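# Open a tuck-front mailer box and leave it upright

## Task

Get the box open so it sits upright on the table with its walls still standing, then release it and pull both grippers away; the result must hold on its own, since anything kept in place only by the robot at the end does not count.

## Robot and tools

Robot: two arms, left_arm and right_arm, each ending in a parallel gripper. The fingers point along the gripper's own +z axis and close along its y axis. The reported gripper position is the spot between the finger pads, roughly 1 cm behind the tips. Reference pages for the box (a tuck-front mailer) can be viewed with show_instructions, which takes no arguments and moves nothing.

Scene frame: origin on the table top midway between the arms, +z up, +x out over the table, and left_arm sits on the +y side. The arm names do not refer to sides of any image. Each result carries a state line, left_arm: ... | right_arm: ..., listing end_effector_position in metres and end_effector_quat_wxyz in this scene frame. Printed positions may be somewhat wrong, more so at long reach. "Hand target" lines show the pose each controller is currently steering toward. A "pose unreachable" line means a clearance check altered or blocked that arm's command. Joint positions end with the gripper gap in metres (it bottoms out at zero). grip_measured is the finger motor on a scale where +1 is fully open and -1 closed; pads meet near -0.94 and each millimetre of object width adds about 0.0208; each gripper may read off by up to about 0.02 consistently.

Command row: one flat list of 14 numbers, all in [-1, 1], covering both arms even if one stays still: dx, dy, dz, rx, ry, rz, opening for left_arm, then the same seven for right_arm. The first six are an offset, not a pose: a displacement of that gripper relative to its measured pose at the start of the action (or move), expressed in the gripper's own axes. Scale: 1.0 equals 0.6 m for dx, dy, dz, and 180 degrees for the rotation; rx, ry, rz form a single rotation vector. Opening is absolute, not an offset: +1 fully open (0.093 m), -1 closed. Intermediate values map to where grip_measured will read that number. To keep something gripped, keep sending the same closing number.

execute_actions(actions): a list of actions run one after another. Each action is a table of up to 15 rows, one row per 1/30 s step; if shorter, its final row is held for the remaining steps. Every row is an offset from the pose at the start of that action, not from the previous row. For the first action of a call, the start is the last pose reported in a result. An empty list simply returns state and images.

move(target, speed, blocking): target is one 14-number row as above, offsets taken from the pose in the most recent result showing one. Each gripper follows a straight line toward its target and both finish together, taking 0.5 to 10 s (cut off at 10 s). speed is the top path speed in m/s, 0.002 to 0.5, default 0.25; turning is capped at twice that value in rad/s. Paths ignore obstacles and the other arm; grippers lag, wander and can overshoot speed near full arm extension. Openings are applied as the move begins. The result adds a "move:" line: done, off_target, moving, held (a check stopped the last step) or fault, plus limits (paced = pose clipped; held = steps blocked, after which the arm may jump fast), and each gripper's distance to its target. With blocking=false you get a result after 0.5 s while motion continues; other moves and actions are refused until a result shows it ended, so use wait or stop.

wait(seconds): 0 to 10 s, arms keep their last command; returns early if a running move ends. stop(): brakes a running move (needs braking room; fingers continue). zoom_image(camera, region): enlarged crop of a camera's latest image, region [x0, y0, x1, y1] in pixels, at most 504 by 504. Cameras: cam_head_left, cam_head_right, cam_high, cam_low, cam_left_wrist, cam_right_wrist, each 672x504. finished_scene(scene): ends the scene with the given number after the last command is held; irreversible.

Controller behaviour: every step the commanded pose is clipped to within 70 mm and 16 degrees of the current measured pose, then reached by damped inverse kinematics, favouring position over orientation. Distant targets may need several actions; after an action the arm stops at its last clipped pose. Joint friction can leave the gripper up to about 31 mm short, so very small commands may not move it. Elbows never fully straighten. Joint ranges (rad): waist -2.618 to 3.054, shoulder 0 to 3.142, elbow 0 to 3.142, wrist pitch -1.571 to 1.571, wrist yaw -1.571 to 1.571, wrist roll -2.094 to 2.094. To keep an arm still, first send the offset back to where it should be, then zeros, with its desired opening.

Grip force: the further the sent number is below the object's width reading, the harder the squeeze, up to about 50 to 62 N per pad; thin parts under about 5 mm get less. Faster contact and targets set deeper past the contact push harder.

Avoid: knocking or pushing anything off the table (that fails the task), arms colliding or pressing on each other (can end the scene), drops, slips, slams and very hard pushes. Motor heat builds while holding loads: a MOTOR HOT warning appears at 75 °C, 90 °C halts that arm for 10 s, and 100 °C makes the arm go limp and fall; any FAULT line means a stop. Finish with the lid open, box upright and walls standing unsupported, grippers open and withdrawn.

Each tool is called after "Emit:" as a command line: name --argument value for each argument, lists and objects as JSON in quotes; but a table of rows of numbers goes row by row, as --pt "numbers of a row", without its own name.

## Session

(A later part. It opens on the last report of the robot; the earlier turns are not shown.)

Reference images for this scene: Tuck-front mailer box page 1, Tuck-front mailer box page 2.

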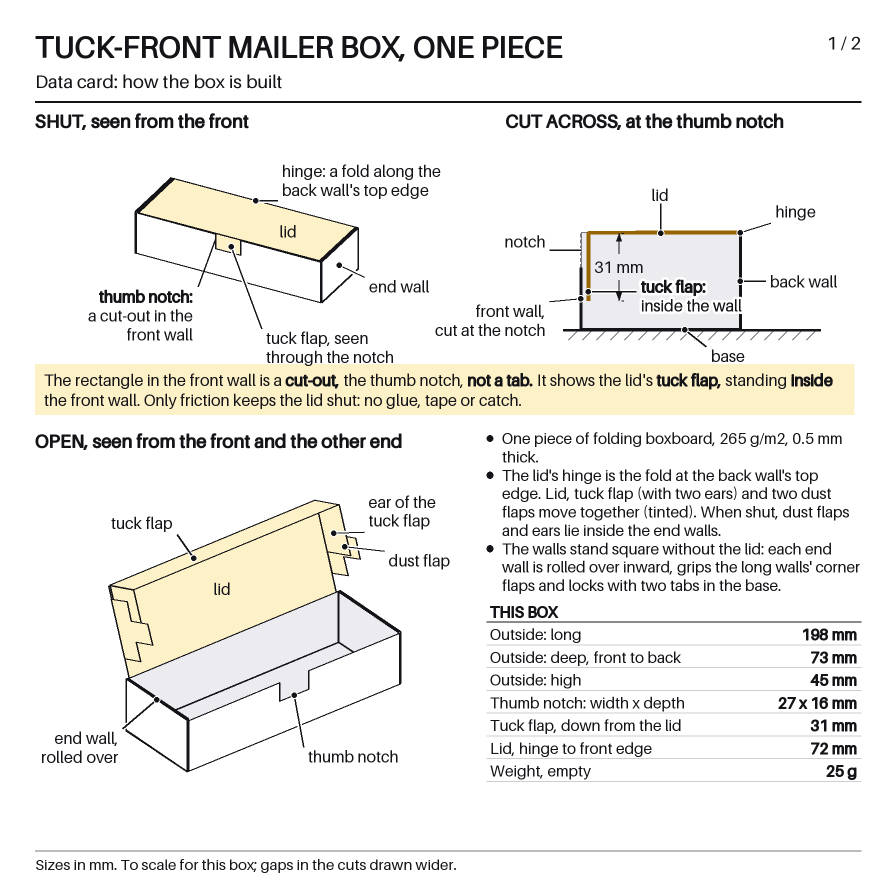

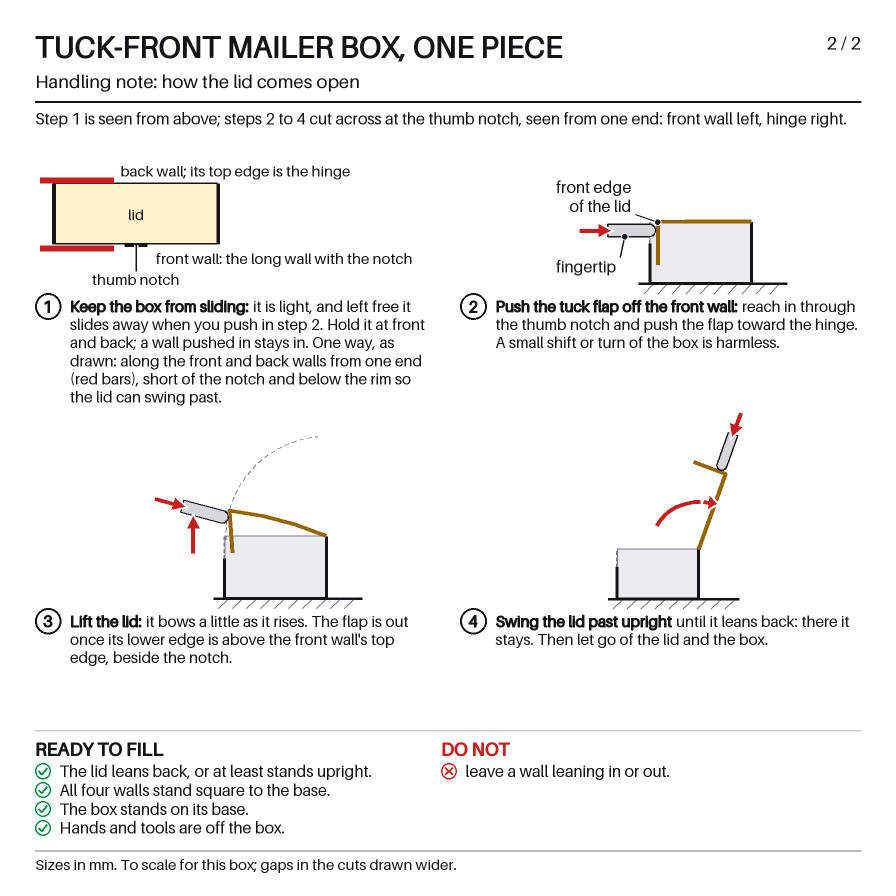

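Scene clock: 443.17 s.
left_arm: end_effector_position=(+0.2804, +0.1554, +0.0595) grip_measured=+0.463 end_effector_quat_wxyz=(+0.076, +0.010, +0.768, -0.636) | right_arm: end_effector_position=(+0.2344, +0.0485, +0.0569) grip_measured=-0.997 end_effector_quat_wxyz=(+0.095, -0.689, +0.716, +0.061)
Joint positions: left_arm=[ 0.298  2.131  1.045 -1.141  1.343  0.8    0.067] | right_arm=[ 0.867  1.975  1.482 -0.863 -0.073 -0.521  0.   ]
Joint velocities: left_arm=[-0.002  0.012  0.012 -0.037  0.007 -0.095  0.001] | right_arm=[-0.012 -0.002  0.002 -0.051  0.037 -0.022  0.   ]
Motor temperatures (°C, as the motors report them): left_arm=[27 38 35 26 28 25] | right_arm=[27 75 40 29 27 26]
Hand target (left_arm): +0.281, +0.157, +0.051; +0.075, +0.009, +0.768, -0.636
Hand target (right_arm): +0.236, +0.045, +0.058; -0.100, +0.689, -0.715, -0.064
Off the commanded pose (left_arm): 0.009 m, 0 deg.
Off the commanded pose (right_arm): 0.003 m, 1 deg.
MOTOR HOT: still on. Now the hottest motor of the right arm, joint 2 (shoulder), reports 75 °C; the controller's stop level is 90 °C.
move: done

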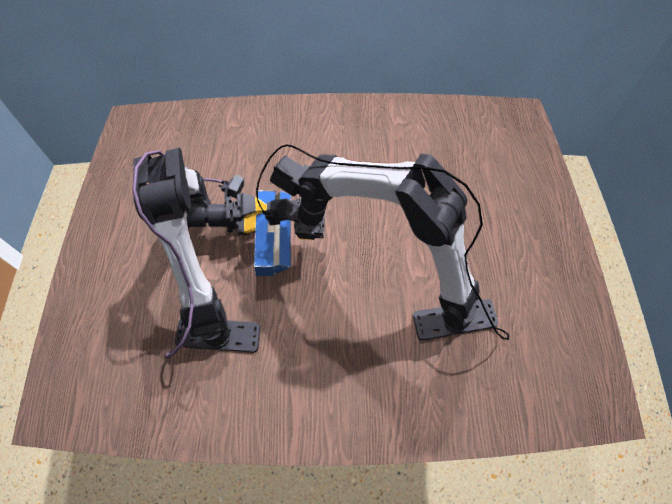

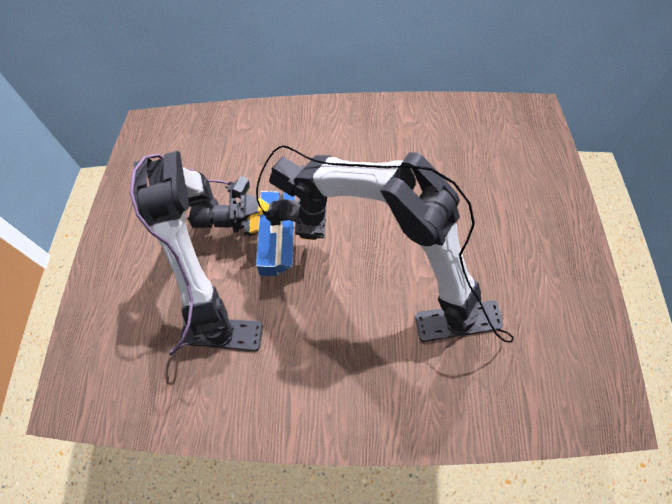

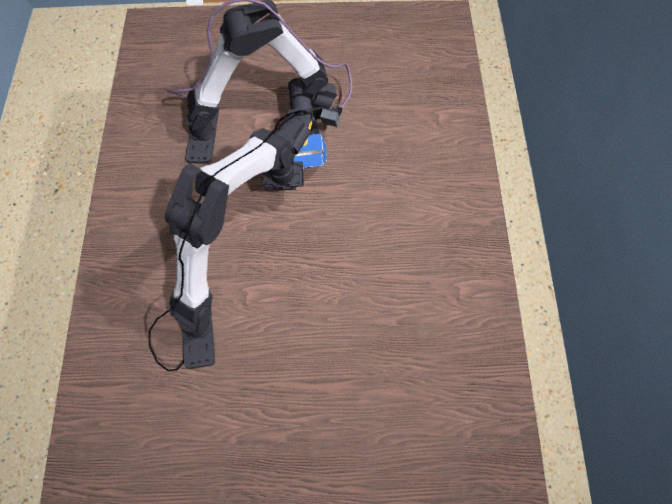

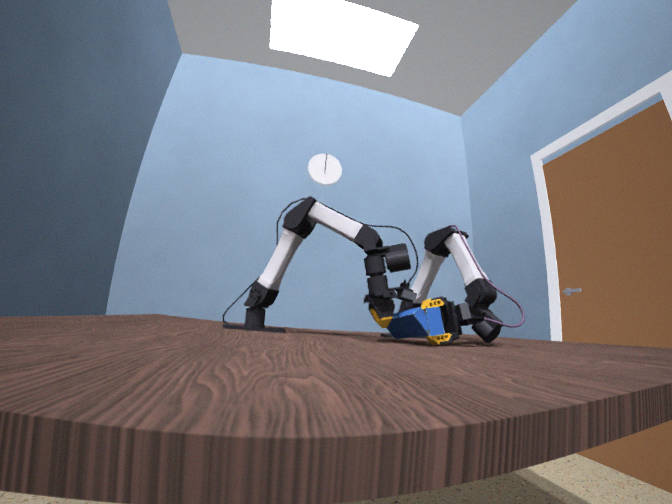

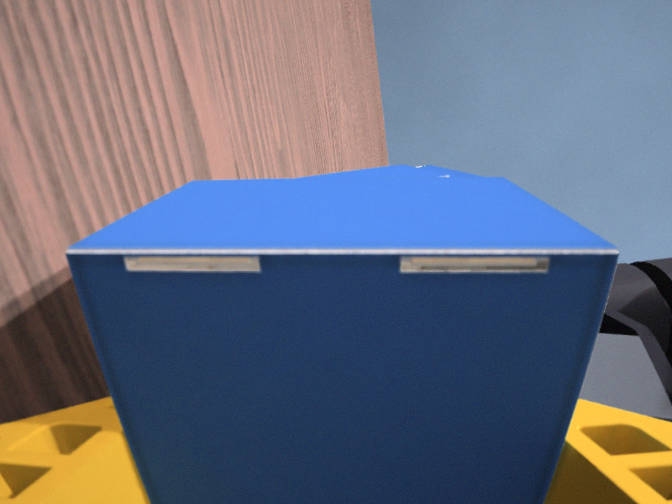

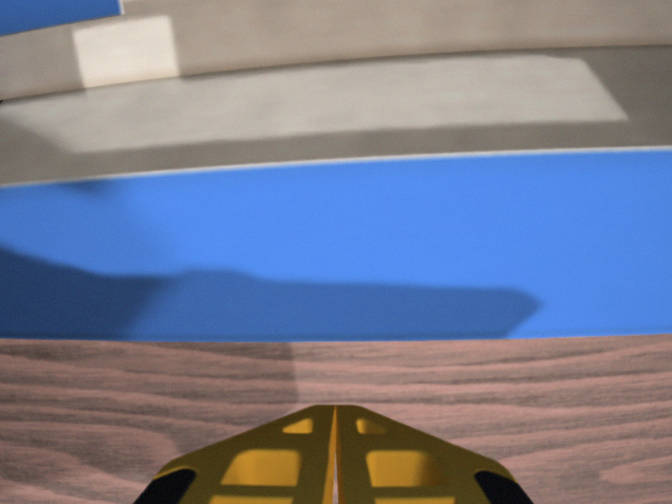

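Emit:
move --target '[0,0.015,0,0,0,0,0.45,0,0,-0.12,0,0,0,-1]' --speed 0.06

Emit:
move --target '[0,0.015,0,0,0,0,0.45,-0.135,0.008,0.03,0,0,0,-1]' --speed 0.05

Scene clock: 446.67 s.
left_arm: end_effector_position=(+0.2803, +0.1554, +0.0596) grip_measured=+0.463 end_effector_quat_wxyz=(+0.077, +0.011, +0.768, -0.636) | right_arm: end_effector_position=(+0.2267, +0.0316, +0.1152) grip_measured=-0.997 end_effector_quat_wxyz=(+0.082, -0.689, +0.718, +0.057)
Joint positions: left_arm=[ 0.298  2.131  1.045 -1.141  1.343  0.804  0.067] | right_arm=[ 0.86   1.896  1.613 -1.102 -0.073 -0.526  0.   ]
Joint velocities: left_arm=[ 0.002  0.002 -0.002 -0.051  0.037 -0.037 -0.   ] | right_arm=[-0.012 -0.012  0.007 -0.037 -0.051 -0.081  0.   ]
Motor temperatures (°C, as the motors report them): left_arm=[27 38 35 26 28 25] | right_arm=[27 75 41 29 27 26]
Hand target (left_arm): +0.281, +0.157, +0.051; +0.076, +0.010, +0.768, -0.636
Hand target (right_arm): +0.231, +0.033, +0.127; -0.095, +0.689, -0.716, -0.060
Off the commanded pose (left_arm): 0.009 m, 0 deg.
Off the commanded pose (right_arm): 0.013 m, 2 deg.
MOTOR HOT: still on. Now the hottest motor of the right arm, joint 2 (shoulder), reports 75 °C; the controller's stop level is 90 °C.
move: off_target (right_arm)

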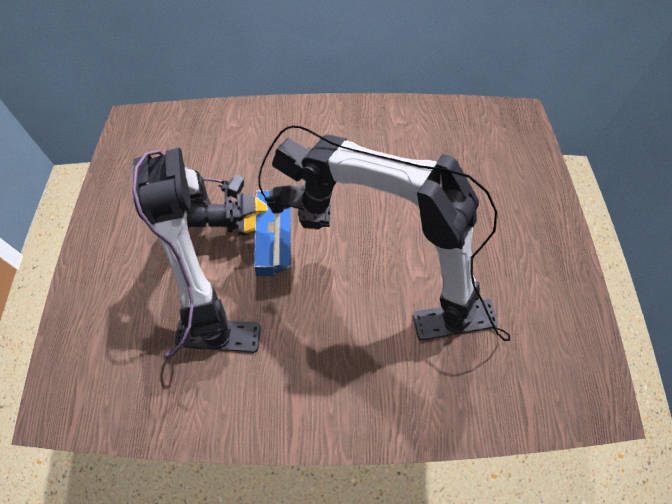

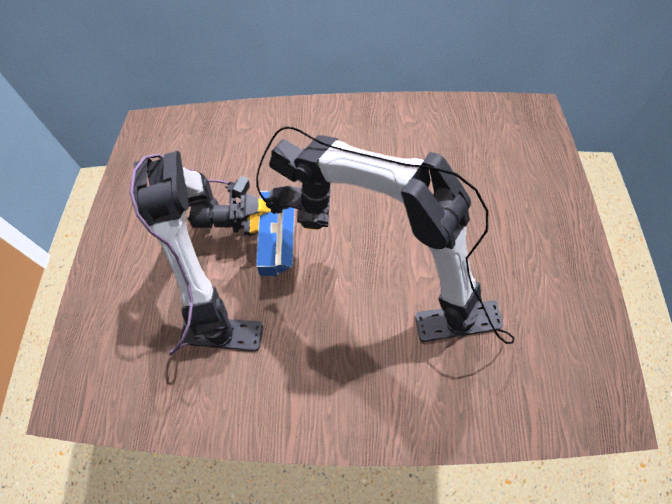

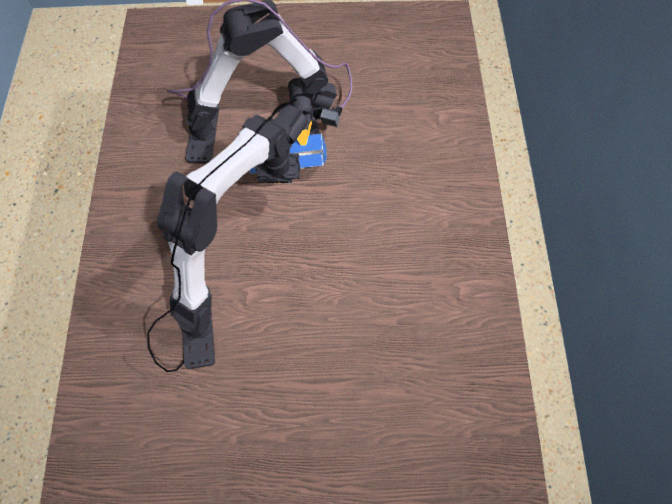

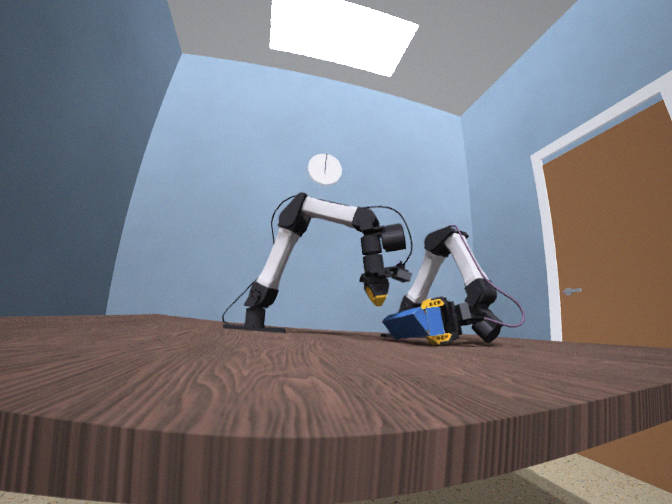

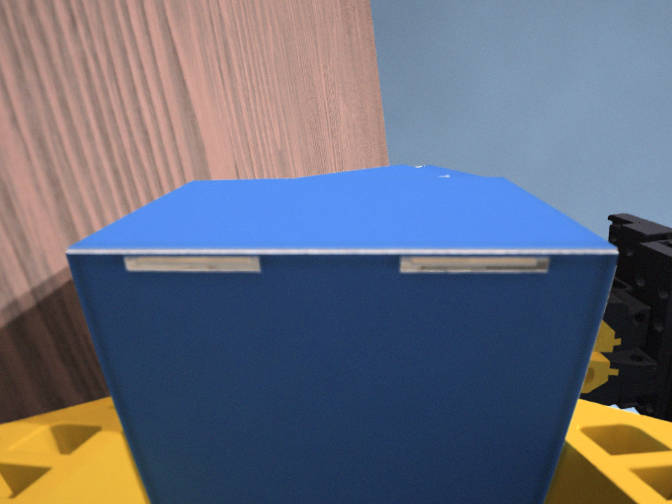

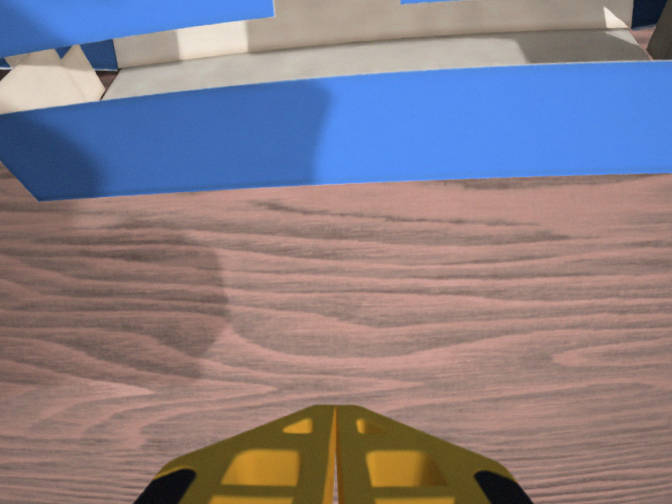

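Scene clock: 448.73 s.
left_arm: end_effector_position=(+0.2802, +0.1553, +0.0596) grip_measured=+0.463 end_effector_quat_wxyz=(+0.078, +0.012, +0.768, -0.636) | right_arm: end_effector_position=(+0.2255, +0.1110, +0.1107) grip_measured=-0.997 end_effector_quat_wxyz=(+0.080, -0.690, +0.717, +0.059)
Joint positions: left_arm=[ 0.298  2.131  1.045 -1.142  1.343  0.808  0.067] | right_arm=[ 0.959  2.191  2.031 -1.222 -0.06  -0.431  0.   ]
Joint velocities: left_arm=[-0.012  0.002  0.002  0.022 -0.095  0.022 -0.   ] | right_arm=[ 0.002 -0.002  0.022  0.007  0.007 -0.007  0.   ]
Motor temperatures (°C, as the motors report them): left_arm=[27 38 35 26 28 25] | right_arm=[27 75 41 29 27 26]
Hand target (left_arm): +0.281, +0.157, +0.051; +0.077, +0.011, +0.768, -0.636
Hand target (right_arm): +0.224, +0.115, +0.113; -0.083, +0.689, -0.718, -0.058
Off the commanded pose (left_arm): 0.009 m, 0 deg.
Off the commanded pose (right_arm): 0.004 m, 0 deg.
MOTOR HOT: still on. Now the hottest motor of the right arm, joint 2 (shoulder), reports 75 °C; the controller's stop level is 90 °C.
move: done

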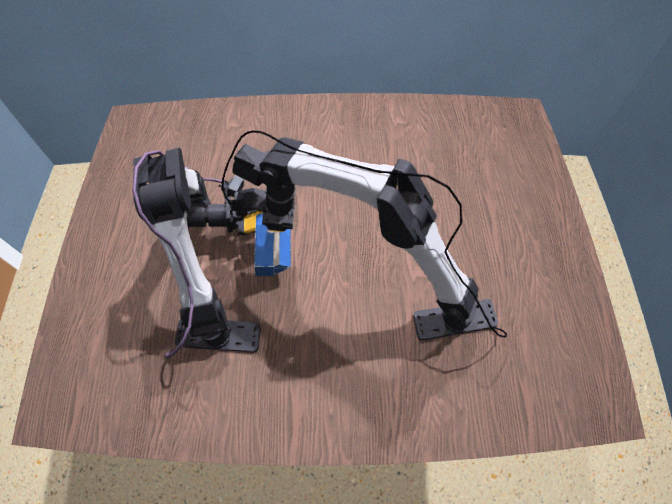

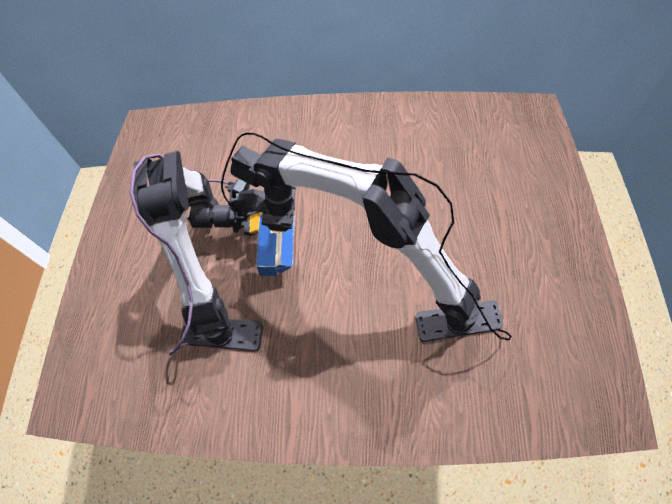

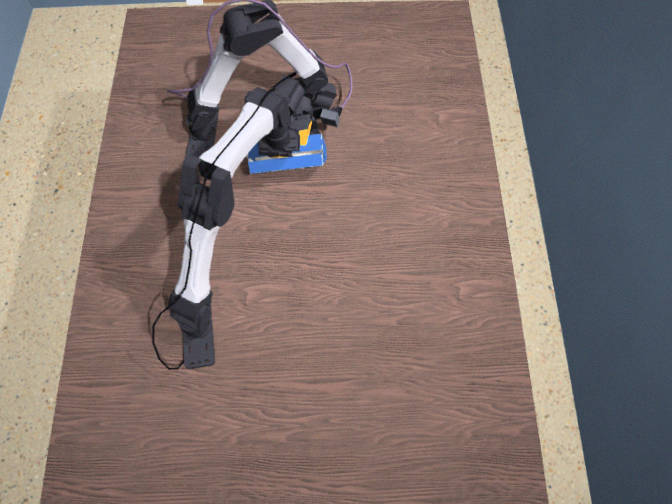

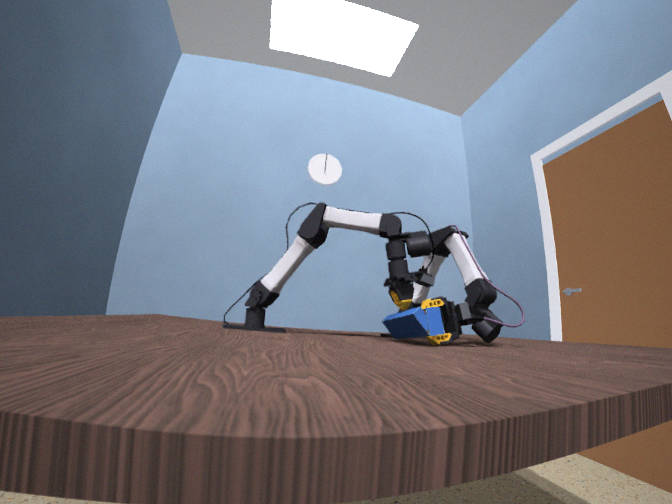

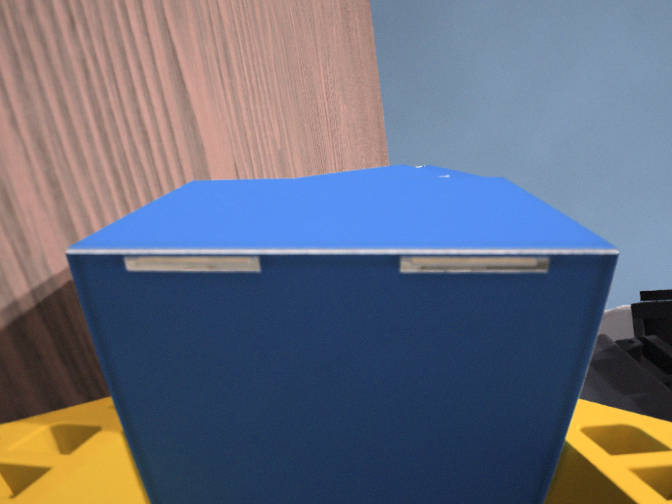

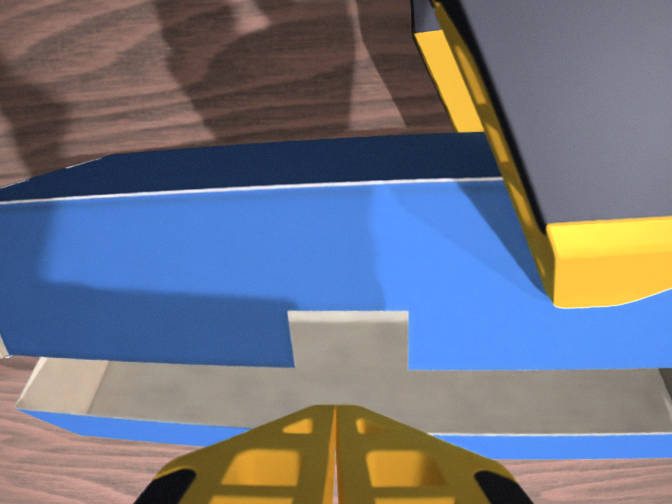

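Emit:
execute_actions --actions '[]'

Scene clock: 454.87 s.
left_arm: end_effector_position=(+0.2802, +0.1553, +0.0596) grip_measured=+0.463 end_effector_quat_wxyz=(+0.078, +0.012, +0.768, -0.636) | right_arm: end_effector_position=(+0.2252, +0.1104, +0.1105) grip_measured=-0.997 end_effector_quat_wxyz=(+0.078, -0.690, +0.718, +0.058)
Joint positions: left_arm=[ 0.298  2.131  1.045 -1.142  1.343  0.808  0.067] | right_arm=[ 0.959  2.191  2.031 -1.224 -0.059 -0.43   0.   ]
Joint velocities: left_arm=[-0.017  0.002 -0.012  0.037  0.037 -0.022 -0.   ] | right_arm=[-0.007 -0.002  0.007  0.007 -0.037  0.022  0.   ]
Motor temperatures (°C, as the motors report them): left_arm=[27 38 35 26 28 25] | right_arm=[27 75 42 28 27 26]
Hand target (left_arm): +0.281, +0.157, +0.051; +0.077, +0.011, +0.768, -0.636
Hand target (right_arm): +0.224, +0.115, +0.113; -0.083, +0.689, -0.718, -0.058
Off the commanded pose (left_arm): 0.009 m, 0 deg.
Off the commanded pose (right_arm): 0.005 m, 0 deg.
MOTOR HOT: still on. Now the hottest motor of the right arm, joint 2 (shoulder), reports 75 °C; the controller's stop level is 90 °C.

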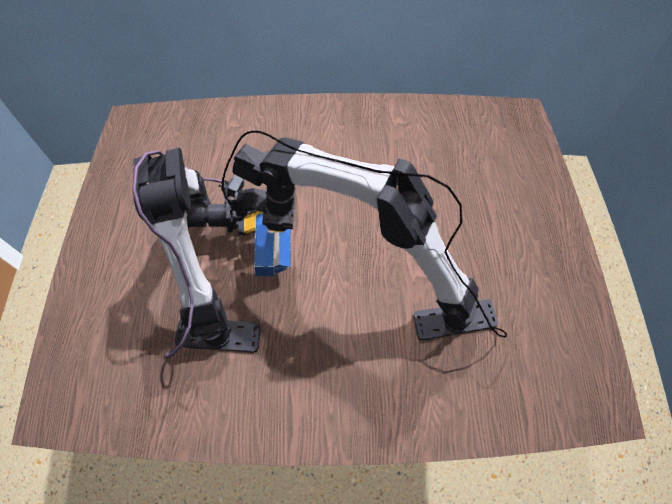

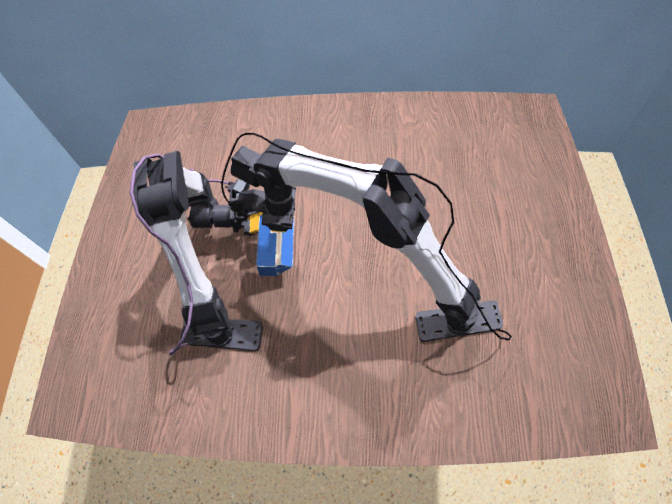

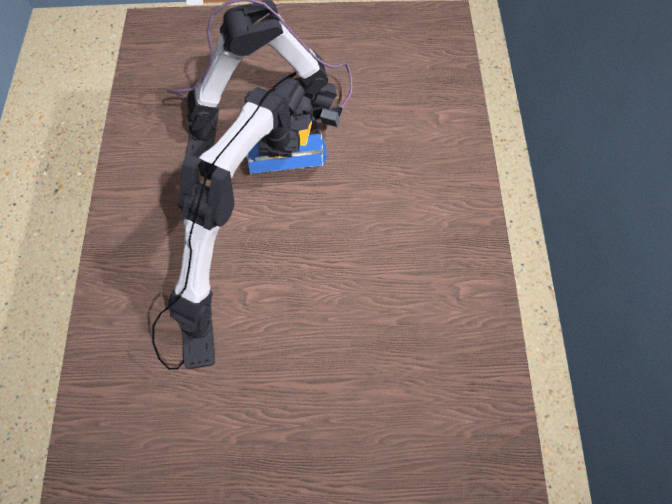

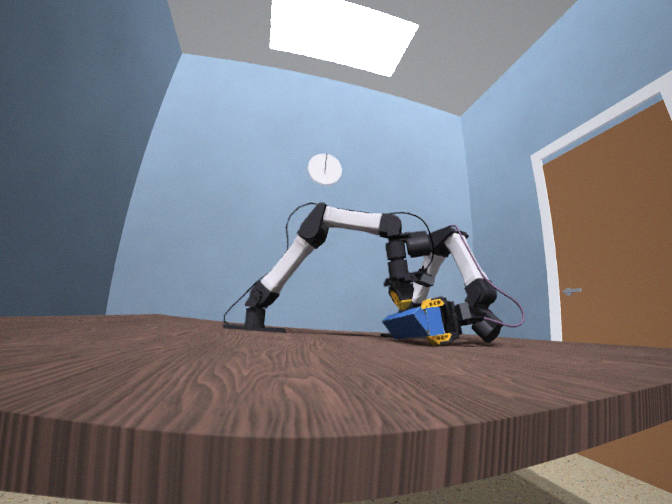

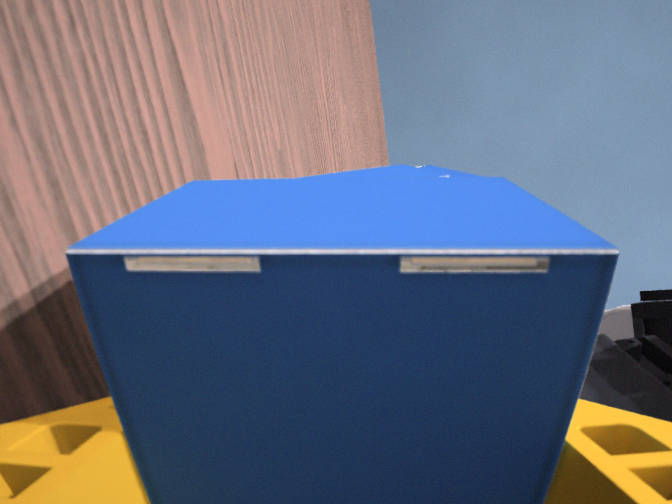

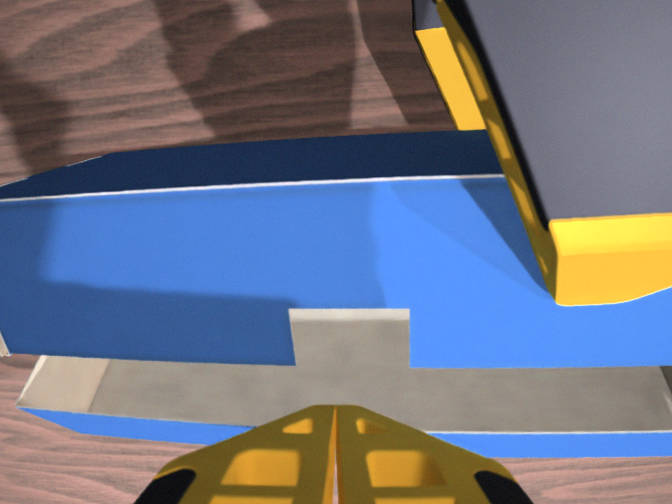

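Emit:
move --target '[0,0.015,0,0,0,0,0.45,-0.02,-0.004,0.045,0,0,0,-1]' --speed 0.03

Emit:
move --target '[0,0.015,0,0,0,0,0.45,0.09,0,0.03,0,0,0,-1]' --speed 0.03

Scene clock: 458.03 s.
left_arm: end_effector_position=(+0.2800, +0.1553, +0.0596) grip_measured=+0.463 end_effector_quat_wxyz=(+0.078, +0.013, +0.768, -0.636) | right_arm: end_effector_position=(+0.2267, +0.1130, +0.0961) grip_measured=-0.997 end_effector_quat_wxyz=(+0.069, -0.690, +0.719, +0.055)
Joint positions: left_arm=[ 0.298  2.131  1.045 -1.143  1.342  0.81   0.067] | right_arm=[ 0.959  2.224  2.031 -1.211 -0.058 -0.43   0.   ]
Joint velocities: left_arm=[-0.017 -0.012 -0.012  0.022 -0.095  0.037 -0.   ] | right_arm=[ 0.002 -0.007 -0.022  0.007 -0.051 -0.037  0.   ]
Motor temperatures (°C, as the motors report them): left_arm=[27 38 35 26 28 25] | right_arm=[27 75 42 28 27 26]
Hand target (left_arm): +0.281, +0.157, +0.051; +0.078, +0.012, +0.768, -0.636
Hand target (right_arm): +0.228, +0.126, +0.087; -0.078, +0.690, -0.717, -0.058
Off the commanded pose (left_arm): 0.009 m, 0 deg.
Off the commanded pose (right_arm): 0.017 m, 1 deg.
MOTOR HOT: still on. Now the hottest motor of the right arm, joint 2 (shoulder), reports 75 °C; the controller's stop level is 90 °C.
move: off_target (right_arm)

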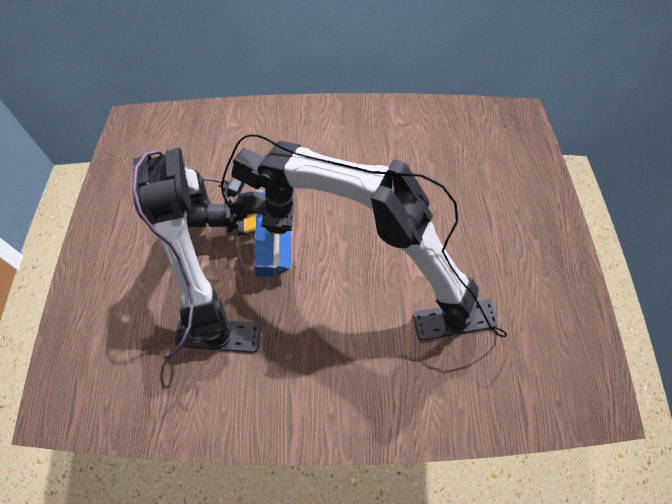

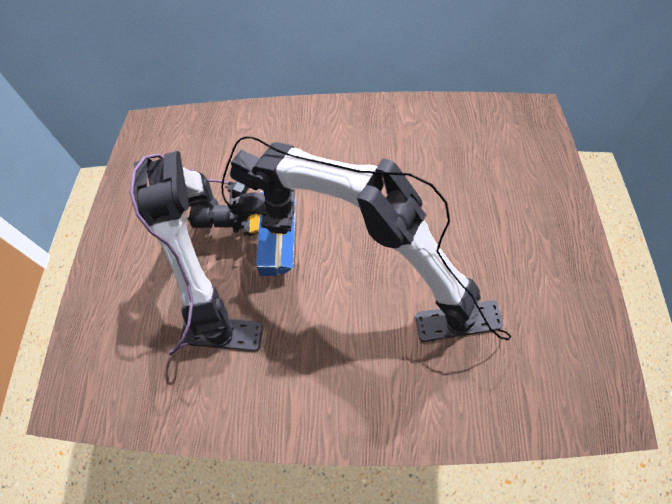

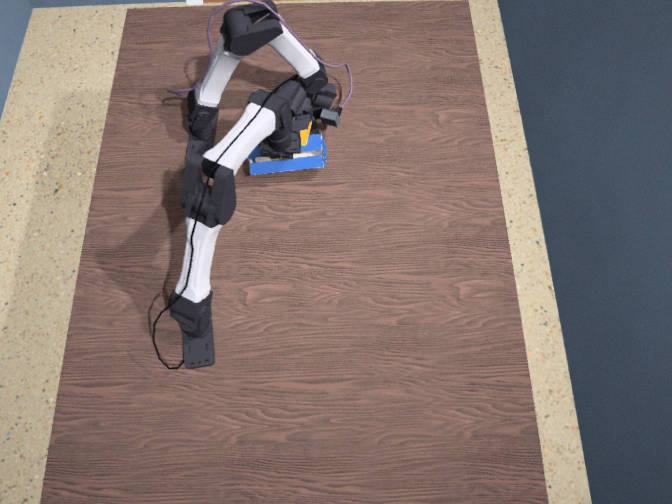

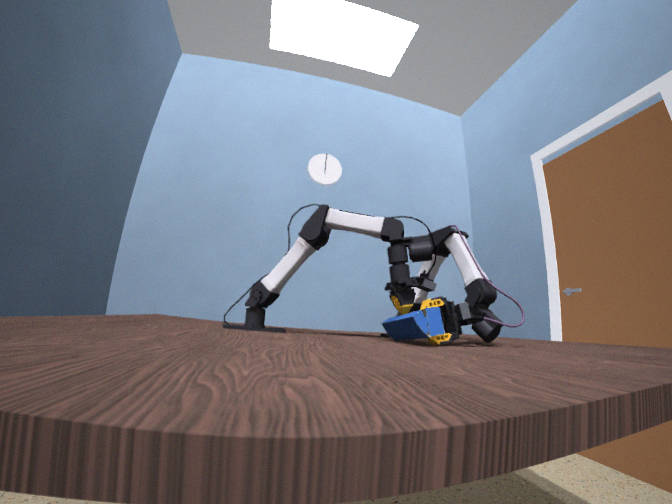

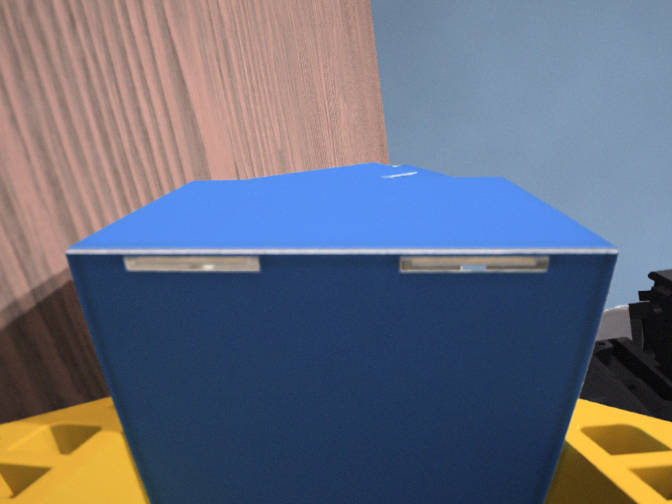

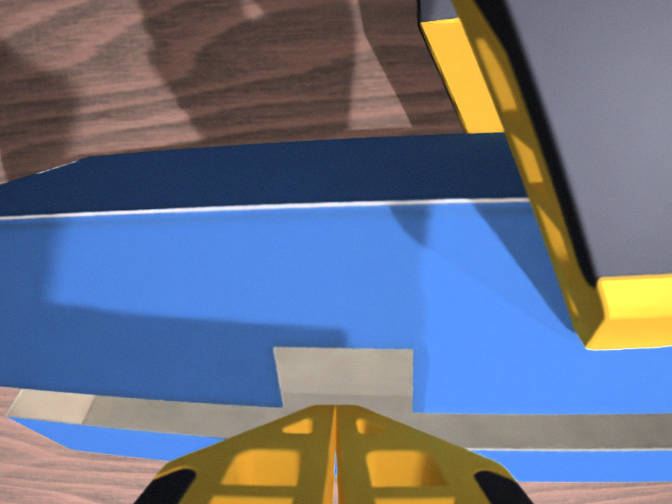

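Scene clock: 460.20 s.
left_arm: end_effector_position=(+0.2800, +0.1553, +0.0597) grip_measured=+0.463 end_effector_quat_wxyz=(+0.079, +0.014, +0.768, -0.636) | right_arm: end_effector_position=(+0.2237, +0.0674, +0.0688) grip_measured=-0.997 end_effector_quat_wxyz=(+0.067, -0.690, +0.719, +0.054)
Joint positions: left_arm=[ 0.298  2.131  1.045 -1.144  1.342  0.813  0.067] | right_arm=[ 0.914  2.056  1.659 -1.014 -0.065 -0.473  0.   ]
Joint velocities: left_arm=[-0.002  0.002 -0.017  0.037  0.022 -0.007 -0.001] | right_arm=[-0.007  0.002  0.012  0.037 -0.037 -0.007  0.   ]
Motor temperatures (°C, as the motors report them): left_arm=[27 38 35 26 28 25] | right_arm=[27 75 42 28 27 26]
Hand target (left_arm): +0.281, +0.157, +0.051; +0.078, +0.013, +0.768, -0.636
Hand target (right_arm): +0.225, +0.062, +0.069; -0.069, +0.690, -0.719, -0.054
Off the commanded pose (left_arm): 0.009 m, 0 deg.
Off the commanded pose (right_arm): 0.005 m, 0 deg.
MOTOR HOT: still on. Now the hottest motor of the right arm, joint 2 (shoulder), reports 75 °C; the controller's stop level is 90 °C.
move: done

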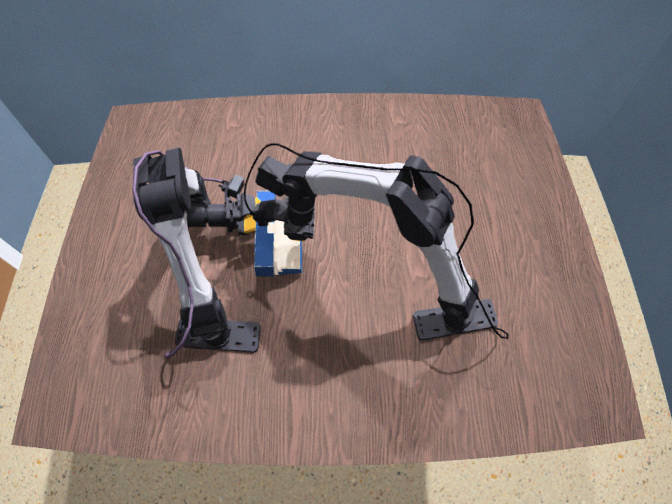

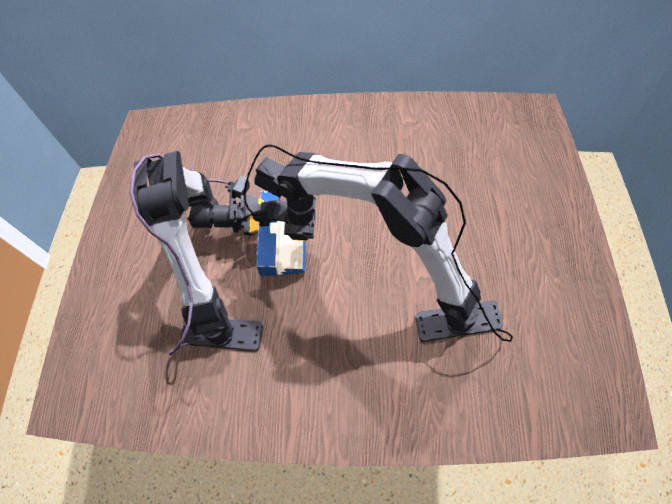

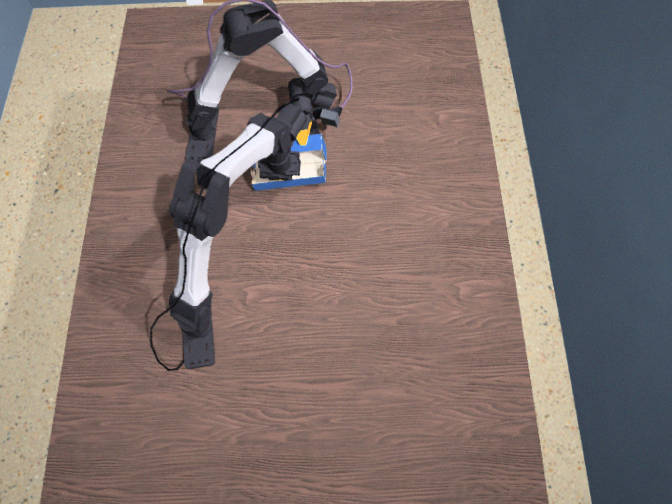

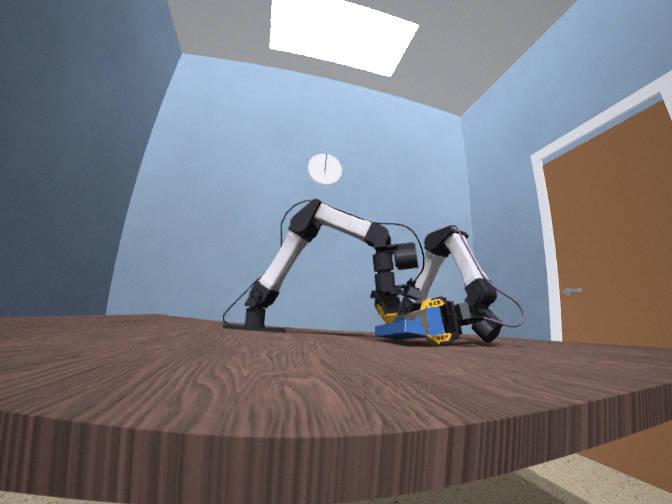

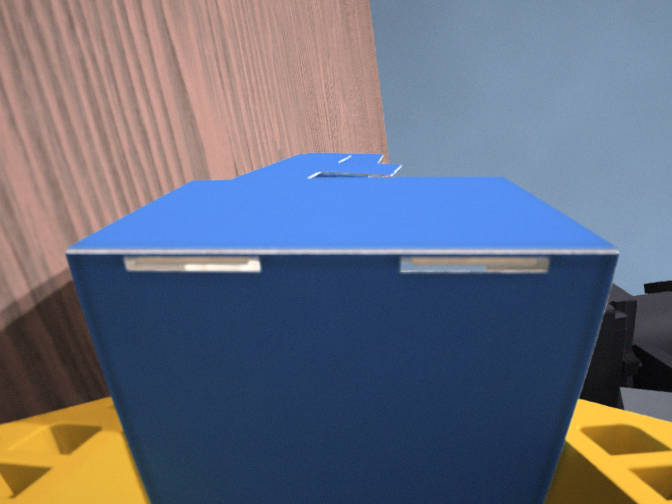

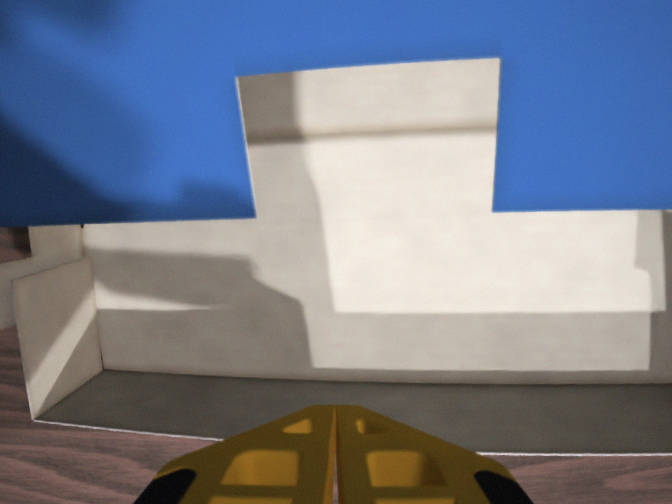

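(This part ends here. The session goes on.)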